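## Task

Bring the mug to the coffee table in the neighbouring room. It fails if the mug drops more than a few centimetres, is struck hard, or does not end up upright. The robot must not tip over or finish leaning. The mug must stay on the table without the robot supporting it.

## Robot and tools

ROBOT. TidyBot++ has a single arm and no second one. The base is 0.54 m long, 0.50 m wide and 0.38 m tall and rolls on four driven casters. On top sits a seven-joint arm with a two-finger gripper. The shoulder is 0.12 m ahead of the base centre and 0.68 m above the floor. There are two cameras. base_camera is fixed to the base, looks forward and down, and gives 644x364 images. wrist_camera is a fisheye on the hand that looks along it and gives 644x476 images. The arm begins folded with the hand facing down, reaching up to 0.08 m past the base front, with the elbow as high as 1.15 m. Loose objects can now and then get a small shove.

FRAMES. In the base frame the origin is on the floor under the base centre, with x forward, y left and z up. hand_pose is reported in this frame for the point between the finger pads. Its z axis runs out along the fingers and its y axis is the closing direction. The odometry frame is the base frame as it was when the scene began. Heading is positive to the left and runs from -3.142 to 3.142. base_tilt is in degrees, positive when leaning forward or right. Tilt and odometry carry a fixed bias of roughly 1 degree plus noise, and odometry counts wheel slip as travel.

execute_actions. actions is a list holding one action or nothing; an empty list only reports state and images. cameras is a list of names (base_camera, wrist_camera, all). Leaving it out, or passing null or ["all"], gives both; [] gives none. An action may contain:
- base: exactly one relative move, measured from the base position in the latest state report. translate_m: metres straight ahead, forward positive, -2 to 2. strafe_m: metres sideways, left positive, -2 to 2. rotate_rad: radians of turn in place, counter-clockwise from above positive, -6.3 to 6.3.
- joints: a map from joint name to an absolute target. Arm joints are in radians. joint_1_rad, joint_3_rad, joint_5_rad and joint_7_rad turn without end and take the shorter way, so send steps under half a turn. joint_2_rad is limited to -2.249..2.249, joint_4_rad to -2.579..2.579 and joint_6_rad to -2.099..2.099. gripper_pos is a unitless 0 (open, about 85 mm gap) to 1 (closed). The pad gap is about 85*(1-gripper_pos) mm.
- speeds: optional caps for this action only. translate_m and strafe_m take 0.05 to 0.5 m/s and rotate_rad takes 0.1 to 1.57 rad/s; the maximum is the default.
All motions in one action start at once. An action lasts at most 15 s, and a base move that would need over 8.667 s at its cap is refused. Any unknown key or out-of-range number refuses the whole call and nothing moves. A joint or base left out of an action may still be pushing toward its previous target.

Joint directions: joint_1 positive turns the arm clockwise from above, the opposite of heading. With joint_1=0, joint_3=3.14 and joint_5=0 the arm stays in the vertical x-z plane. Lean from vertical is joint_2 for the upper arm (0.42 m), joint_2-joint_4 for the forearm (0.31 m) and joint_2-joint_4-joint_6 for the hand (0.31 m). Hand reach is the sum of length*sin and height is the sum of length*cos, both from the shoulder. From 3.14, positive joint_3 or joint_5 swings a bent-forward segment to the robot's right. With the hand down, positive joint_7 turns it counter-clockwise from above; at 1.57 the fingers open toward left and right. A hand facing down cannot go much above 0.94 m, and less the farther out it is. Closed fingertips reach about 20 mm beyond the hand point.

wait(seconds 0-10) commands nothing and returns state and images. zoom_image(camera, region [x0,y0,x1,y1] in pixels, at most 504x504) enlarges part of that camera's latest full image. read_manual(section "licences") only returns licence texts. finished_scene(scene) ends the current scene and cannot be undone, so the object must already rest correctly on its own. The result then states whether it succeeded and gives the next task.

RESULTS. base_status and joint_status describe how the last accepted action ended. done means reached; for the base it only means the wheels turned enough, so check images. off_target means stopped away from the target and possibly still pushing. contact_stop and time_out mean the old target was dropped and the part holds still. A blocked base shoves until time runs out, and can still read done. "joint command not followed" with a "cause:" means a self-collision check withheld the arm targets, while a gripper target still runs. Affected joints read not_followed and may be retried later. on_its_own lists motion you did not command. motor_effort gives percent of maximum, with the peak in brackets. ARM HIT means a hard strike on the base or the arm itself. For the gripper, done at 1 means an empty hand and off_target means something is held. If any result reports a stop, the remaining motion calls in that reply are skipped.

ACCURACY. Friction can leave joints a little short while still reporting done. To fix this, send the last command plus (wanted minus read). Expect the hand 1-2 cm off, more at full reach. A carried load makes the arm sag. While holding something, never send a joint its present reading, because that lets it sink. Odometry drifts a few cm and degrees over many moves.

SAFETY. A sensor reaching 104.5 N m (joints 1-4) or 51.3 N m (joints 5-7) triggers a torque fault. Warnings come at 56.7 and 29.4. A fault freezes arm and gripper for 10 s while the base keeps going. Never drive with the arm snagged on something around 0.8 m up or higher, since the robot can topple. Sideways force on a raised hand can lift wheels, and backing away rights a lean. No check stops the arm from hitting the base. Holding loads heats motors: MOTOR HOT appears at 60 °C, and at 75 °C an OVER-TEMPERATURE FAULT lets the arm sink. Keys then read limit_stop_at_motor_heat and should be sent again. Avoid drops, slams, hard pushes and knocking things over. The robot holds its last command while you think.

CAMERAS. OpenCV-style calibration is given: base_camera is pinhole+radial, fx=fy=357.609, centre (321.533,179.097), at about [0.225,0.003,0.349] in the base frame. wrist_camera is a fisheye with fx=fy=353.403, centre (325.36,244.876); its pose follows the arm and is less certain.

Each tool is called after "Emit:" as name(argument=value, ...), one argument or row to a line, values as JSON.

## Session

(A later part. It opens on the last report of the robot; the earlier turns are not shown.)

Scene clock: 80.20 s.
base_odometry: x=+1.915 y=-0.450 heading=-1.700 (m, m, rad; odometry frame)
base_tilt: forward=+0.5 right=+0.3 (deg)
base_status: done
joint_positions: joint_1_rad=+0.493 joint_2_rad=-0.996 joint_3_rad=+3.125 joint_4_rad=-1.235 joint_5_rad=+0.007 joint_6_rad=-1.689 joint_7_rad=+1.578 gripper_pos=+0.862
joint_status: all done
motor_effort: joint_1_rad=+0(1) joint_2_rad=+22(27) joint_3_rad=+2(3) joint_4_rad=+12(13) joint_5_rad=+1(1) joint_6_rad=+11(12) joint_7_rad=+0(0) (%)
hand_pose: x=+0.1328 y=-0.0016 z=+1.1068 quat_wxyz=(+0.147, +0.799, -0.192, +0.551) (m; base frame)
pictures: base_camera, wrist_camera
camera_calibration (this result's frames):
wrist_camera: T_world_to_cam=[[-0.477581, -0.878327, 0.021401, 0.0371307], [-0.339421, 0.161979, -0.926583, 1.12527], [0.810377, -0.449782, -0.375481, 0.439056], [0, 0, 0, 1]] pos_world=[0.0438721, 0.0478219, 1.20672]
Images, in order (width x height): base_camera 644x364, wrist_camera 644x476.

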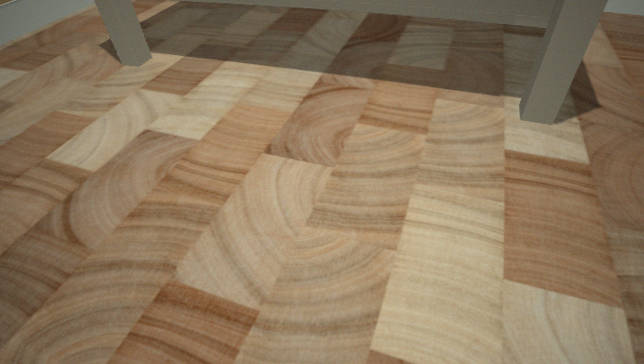

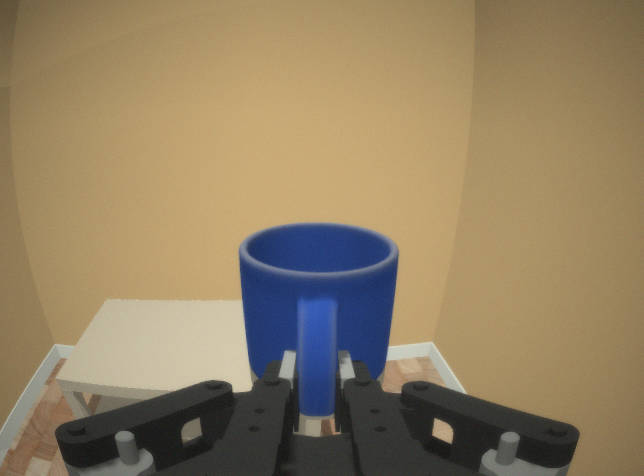

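Emit:
execute_actions(
  actions=[
    {"joints":{"joint_1_rad":-0.01,"joint_2_rad":0.5,"joint_4_rad":-1.42,"joint_6_rad":0.12}},
  ],
  cameras=[],
)

Emit:
execute_actions(
  actions=[
    {"joints":{"joint_2_rad":0.97,"joint_6_rad":0.57}},
  ],
)

Scene clock: 84.37 s.
base_odometry: x=+1.915 y=-0.450 heading=-1.700 (m, m, rad; odometry frame)
base_tilt: forward=+0.6 right=+0.4 (deg)
base_status: not commanded
joint_positions: joint_1_rad=-0.002 joint_2_rad=+0.519 joint_3_rad=+3.125 joint_4_rad=-1.425 joint_5_rad=+0.007 joint_6_rad=+0.066 joint_7_rad=+1.578 gripper_pos=+0.862
joint_status: all done
motor_effort: joint_1_rad=+0(0) joint_2_rad=-48(50) joint_3_rad=+0(2) joint_4_rad=+25(28) joint_5_rad=+0(0) joint_6_rad=+11(13) joint_7_rad=+0(0) (%)
hand_pose: x=+0.9168 y=+0.0131 z=+0.8382 quat_wxyz=(-0.004, +0.807, +0.010, +0.590) (m; base frame)
pictures: none
No camera images: the call's "cameras" was empty. Leave "cameras" out to get every camera's image.

Scene clock: 86.27 s.
base_odometry: x=+1.915 y=-0.450 heading=-1.700 (m, m, rad; odometry frame)
base_tilt: forward=+0.6 right=+0.4 (deg)
base_status: not commanded
joint_positions: joint_1_rad=-0.002 joint_2_rad=+1.001 joint_3_rad=+3.125 joint_4_rad=-1.433 joint_5_rad=+0.007 joint_6_rad=+0.517 joint_7_rad=+1.578 gripper_pos=+0.862
joint_status: all done
motor_effort: joint_1_rad=+1(0) joint_2_rad=-56(62) joint_3_rad=+0(0) joint_4_rad=+20(26) joint_5_rad=+0(0) joint_6_rad=+11(13) joint_7_rad=+0(0) (%)
hand_pose: x=+0.9703 y=+0.0132 z=+0.5644 quat_wxyz=(-0.006, +0.818, +0.007, +0.575) (m; base frame)
pictures: base_camera, wrist_camera
camera_calibration (this result's frames):
wrist_camera: T_world_to_cam=[[0.00881757, -0.999956, -0.00320912, 0.00528147], [-0.365095, -0.000231661, -0.93097, 0.934046], [0.930929, 0.00938053, -0.365081, -0.565522], [0, 0, 0, 1]] pos_world=[0.867429, 0.0108025, 0.663125]
Images, in order (width x height): base_camera 644x364, wrist_camera 644x476.

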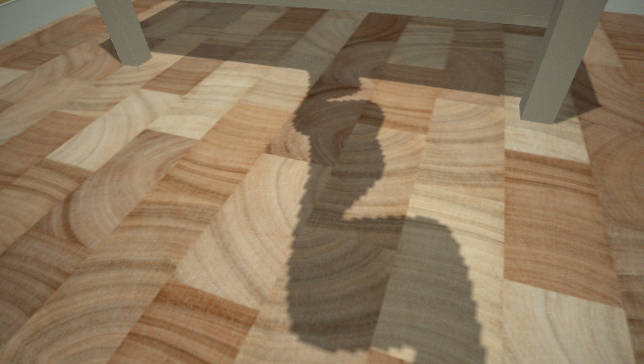

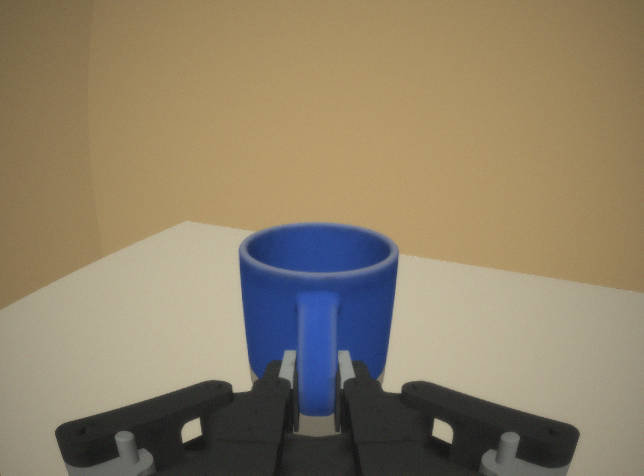

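Emit:
execute_actions(
  actions=[
    {"joints":{"joint_2_rad":1.01,"joint_6_rad":0.62}},
  ],
  cameras=[],
)

Emit:
execute_actions(
  actions=[
    {"joints":{"joint_2_rad":1.045,"joint_6_rad":0.655}},
  ],
  cameras=["wrist_camera"],
)

Scene clock: 87.43 s.
base_odometry: x=+1.915 y=-0.450 heading=-1.700 (m, m, rad; odometry frame)
base_tilt: forward=+0.5 right=+0.4 (deg)
base_status: not commanded
joint_positions: joint_1_rad=-0.002 joint_2_rad=+1.020 joint_3_rad=+3.125 joint_4_rad=-1.433 joint_5_rad=+0.007 joint_6_rad=+0.568 joint_7_rad=+1.578 gripper_pos=+0.862
joint_status: all done
motor_effort: joint_1_rad=+1(0) joint_2_rad=-57(58) joint_3_rad=+0(0) joint_4_rad=+19(20) joint_5_rad=+0(0) joint_6_rad=+11(12) joint_7_rad=+0(0) (%)
hand_pose: x=+0.9733 y=+0.0131 z=+0.5637 quat_wxyz=(-0.006, +0.809, +0.007, +0.588) (m; base frame)
pictures: none
No camera images: the call's "cameras" was empty. Leave "cameras" out to get every camera's image.

Scene clock: 88.27 s.
base_odometry: x=+1.915 y=-0.450 heading=-1.700 (m, m, rad; odometry frame)
base_tilt: forward=+0.6 right=+0.4 (deg)
base_status: not commanded
joint_positions: joint_1_rad=-0.002 joint_2_rad=+1.056 joint_3_rad=+3.125 joint_4_rad=-1.433 joint_5_rad=+0.007 joint_6_rad=+0.603 joint_7_rad=+1.578 gripper_pos=+0.862
joint_status: all done
motor_effort: joint_1_rad=+1(1) joint_2_rad=-57(58) joint_3_rad=+0(0) joint_4_rad=+20(20) joint_5_rad=+0(0) joint_6_rad=+12(12) joint_7_rad=+0(0) (%)
hand_pose: x=+0.9720 y=+0.0131 z=+0.5433 quat_wxyz=(-0.006, +0.809, +0.007, +0.588) (m; base frame)
pictures: wrist_camera
camera_calibration (this result's frames):
wrist_camera: T_world_to_cam=[[0.00811958, -0.999958, -0.00420834, 0.00630536], [-0.335543, 0.00123995, -0.942024, 0.892314], [0.94199, 0.00906092, -0.335519, -0.601632], [0, 0, 0, 1]] pos_world=[0.86609, 0.01065, 0.638749]
Images, in order (width x height): wrist_camera 644x476.

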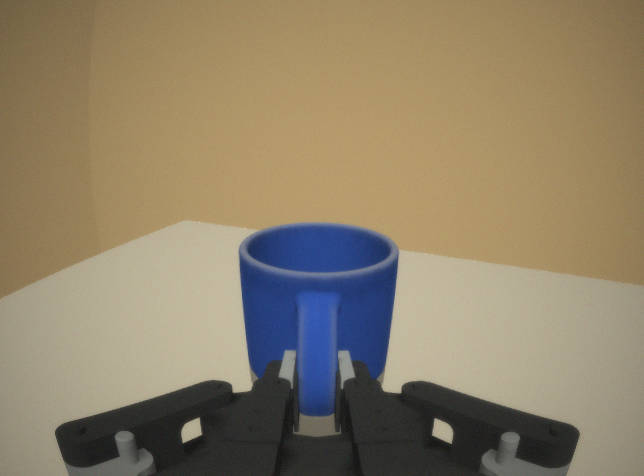

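Emit:
execute_actions(
  actions=[
    {"joints":{"joint_2_rad":1.068}},
  ],
  cameras=[],
)

Emit:
execute_actions(
  actions=[
    {"joints":{"joint_2_rad":1.095,"joint_6_rad":0.682}},
  ],
  cameras=["wrist_camera"],
)

Scene clock: 89.40 s.
base_odometry: x=+1.915 y=-0.450 heading=-1.700 (m, m, rad; odometry frame)
base_tilt: forward=+0.6 right=+0.4 (deg)
base_status: not commanded
joint_positions: joint_1_rad=-0.002 joint_2_rad=+1.077 joint_3_rad=+3.125 joint_4_rad=-1.433 joint_5_rad=+0.007 joint_6_rad=+0.603 joint_7_rad=+1.578 gripper_pos=+0.862
joint_status: all done
motor_effort: joint_1_rad=+1(1) joint_2_rad=-57(58) joint_3_rad=+0(0) joint_4_rad=+19(19) joint_5_rad=+0(0) joint_6_rad=+11(12) joint_7_rad=+0(0) (%)
hand_pose: x=+0.9689 y=+0.0131 z=+0.5255 quat_wxyz=(-0.006, +0.815, +0.006, +0.579) (m; base frame)
pictures: none
No camera images: the call's "cameras" was empty. Leave "cameras" out to get every camera's image.

Scene clock: 90.20 s.
base_odometry: x=+1.915 y=-0.450 heading=-1.700 (m, m, rad; odometry frame)
base_tilt: forward=+0.6 right=+0.4 (deg)
base_status: not commanded
joint_positions: joint_1_rad=-0.002 joint_2_rad=+1.104 joint_3_rad=+3.125 joint_4_rad=-1.433 joint_5_rad=+0.007 joint_6_rad=+0.630 joint_7_rad=+1.578 gripper_pos=+0.862
joint_status: all done
motor_effort: joint_1_rad=+0(1) joint_2_rad=-57(58) joint_3_rad=+0(0) joint_4_rad=+18(19) joint_5_rad=+0(0) joint_6_rad=+12(11) joint_7_rad=+0(0) (%)
hand_pose: x=+0.9672 y=+0.0130 z=+0.5103 quat_wxyz=(-0.006, +0.815, +0.006, +0.579) (m; base frame)
pictures: wrist_camera
camera_calibration (this result's frames):
wrist_camera: T_world_to_cam=[[0.00775138, -0.999959, -0.00470047, 0.00675908], [-0.355475, 0.00163809, -0.934684, 0.87516], [0.934653, 0.00891599, -0.355448, -0.590929], [0, 0, 0, 1]] pos_world=[0.86336, 0.0105939, 0.607985]
Images, in order (width x height): wrist_camera 644x476.

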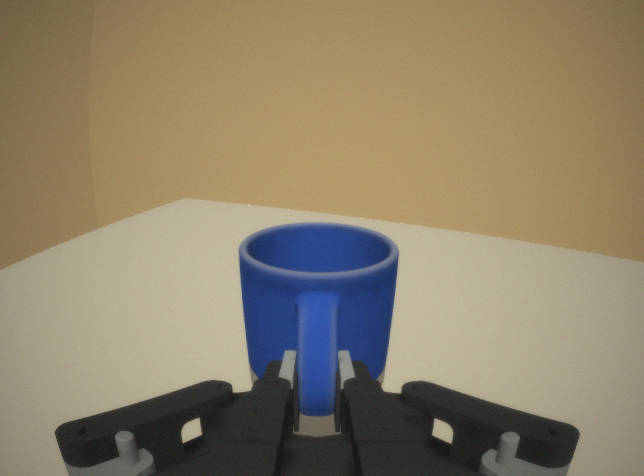

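Emit:
execute_actions(
  actions=[
    {"joints":{"joint_2_rad":1.115,"joint_6_rad":0.702}},
  ],
  cameras=[],
)

Emit:
execute_actions(
  actions=[
    {"joints":{"joint_2_rad":1.135,"joint_6_rad":0.722}},
  ],
  cameras=["wrist_camera"],
)

Scene clock: 91.53 s.
base_odometry: x=+1.915 y=-0.450 heading=-1.700 (m, m, rad; odometry frame)
base_tilt: forward=+0.6 right=+0.4 (deg)
base_status: not commanded
joint_positions: joint_1_rad=-0.002 joint_2_rad=+1.117 joint_3_rad=+3.125 joint_4_rad=-1.433 joint_5_rad=+0.007 joint_6_rad=+0.653 joint_7_rad=+1.578 gripper_pos=+0.862
joint_status: all done
motor_effort: joint_1_rad=+1(1) joint_2_rad=-55(58) joint_3_rad=+0(0) joint_4_rad=+17(18) joint_5_rad=+0(0) joint_6_rad=+11(12) joint_7_rad=+0(1) (%)
hand_pose: x=+0.9673 y=+0.0130 z=+0.5059 quat_wxyz=(-0.007, +0.812, +0.006, +0.583) (m; base frame)
pictures: none
No camera images: the call's "cameras" was empty. Leave "cameras" out to get every camera's image.

Scene clock: 92.13 s.
base_odometry: x=+1.915 y=-0.450 heading=-1.700 (m, m, rad; odometry frame)
base_tilt: forward=+0.5 right=+0.4 (deg)
base_status: not commanded
joint_positions: joint_1_rad=-0.002 joint_2_rad=+1.127 joint_3_rad=+3.125 joint_4_rad=-1.433 joint_5_rad=+0.007 joint_6_rad=+0.678 joint_7_rad=+1.578 gripper_pos=+0.862
joint_status: all done
motor_effort: joint_1_rad=+2(1) joint_2_rad=-55(56) joint_3_rad=+0(0) joint_4_rad=+17(18) joint_5_rad=+0(1) joint_6_rad=+10(11) joint_7_rad=+0(0) (%)
hand_pose: x=+0.9680 y=+0.0129 z=+0.5051 quat_wxyz=(-0.007, +0.808, +0.006, +0.589) (m; base frame)
pictures: wrist_camera
camera_calibration (this result's frames):
wrist_camera: T_world_to_cam=[[0.00736365, -0.999959, -0.00518968, 0.00726373], [-0.331869, 0.00245188, -0.943322, 0.852039], [0.943297, 0.00866859, -0.331837, -0.6138], [0, 0, 0, 1]] pos_world=[0.861707, 0.0104951, 0.600104]
Images, in order (width x height): wrist_camera 644x476.

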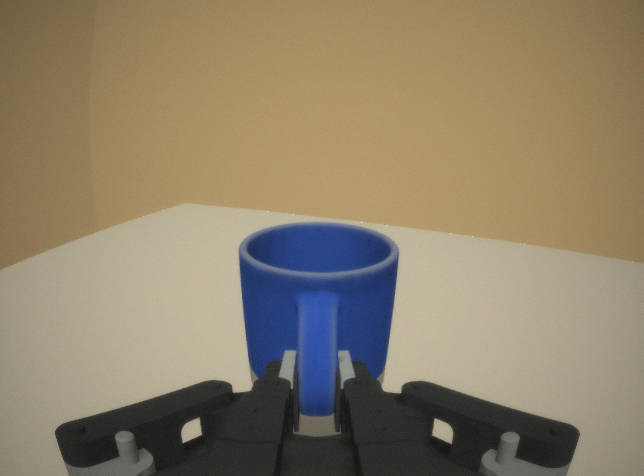

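Contact made. Release and back off.

Emit:
execute_actions(
  actions=[
    {"joints":{"gripper_pos":0.5,"joint_2_rad":1.125}},
  ],
  cameras=[],
)

Emit:
execute_actions(
  actions=[
    {"base":{"translate_m":-0.15},"speeds":{"translate_m":0.2}},
  ],
  cameras=["wrist_camera"],
)

Scene clock: 93.30 s.
base_odometry: x=+1.915 y=-0.450 heading=-1.700 (m, m, rad; odometry frame)
base_tilt: forward=+0.6 right=+0.4 (deg)
base_status: not commanded
joint_positions: joint_1_rad=-0.002 joint_2_rad=+1.127 joint_3_rad=+3.125 joint_4_rad=-1.432 joint_5_rad=+0.007 joint_6_rad=+0.687 joint_7_rad=+1.578 gripper_pos=+0.500
joint_status: all done
motor_effort: joint_1_rad=+0(0) joint_2_rad=-52(55) joint_3_rad=+0(0) joint_4_rad=+15(17) joint_5_rad=+0(0) joint_6_rad=+8(10) joint_7_rad=+0(0) (%)
hand_pose: x=+0.9693 y=+0.0129 z=+0.5084 quat_wxyz=(-0.007, +0.805, +0.006, +0.593) (m; base frame)
pictures: none
No camera images: the call's "cameras" was empty. Leave "cameras" out to get every camera's image.

Scene clock: 94.80 s.
base_odometry: x=+1.934 y=-0.301 heading=-1.701 (m, m, rad; odometry frame)
base_tilt: forward=+0.6 right=+0.4 (deg)
base_status: done
joint_positions: joint_1_rad=-0.005 joint_2_rad=+1.127 joint_3_rad=+3.125 joint_4_rad=-1.431 joint_5_rad=+0.007 joint_6_rad=+0.688 joint_7_rad=+1.578 gripper_pos=+0.500
joint_status: not commanded
motor_effort: joint_1_rad=+1(2) joint_2_rad=-51(54) joint_3_rad=+0(1) joint_4_rad=+15(16) joint_5_rad=+1(0) joint_6_rad=+8(9) joint_7_rad=+0(0) (%)
hand_pose: x=+0.9697 y=+0.0153 z=+0.5093 quat_wxyz=(-0.007, +0.804, +0.007, +0.594) (m; base frame)
pictures: wrist_camera
camera_calibration (this result's frames):
wrist_camera: T_world_to_cam=[[0.0101216, -0.999935, -0.0052746, 0.00702783], [-0.319784, 0.001761, -0.947489, 0.84692], [0.947436, 0.0112769, -0.319745, -0.624245], [0, 0, 0, 1]] pos_world=[0.862193, 0.0125755, 0.602885]
Images, in order (width x height): wrist_camera 644x476.

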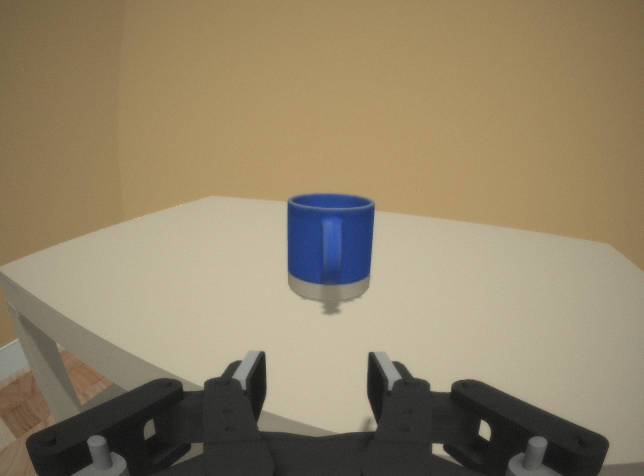

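Emit:
finished_scene(
  scene=1,
)

The scene is finished: the task was done.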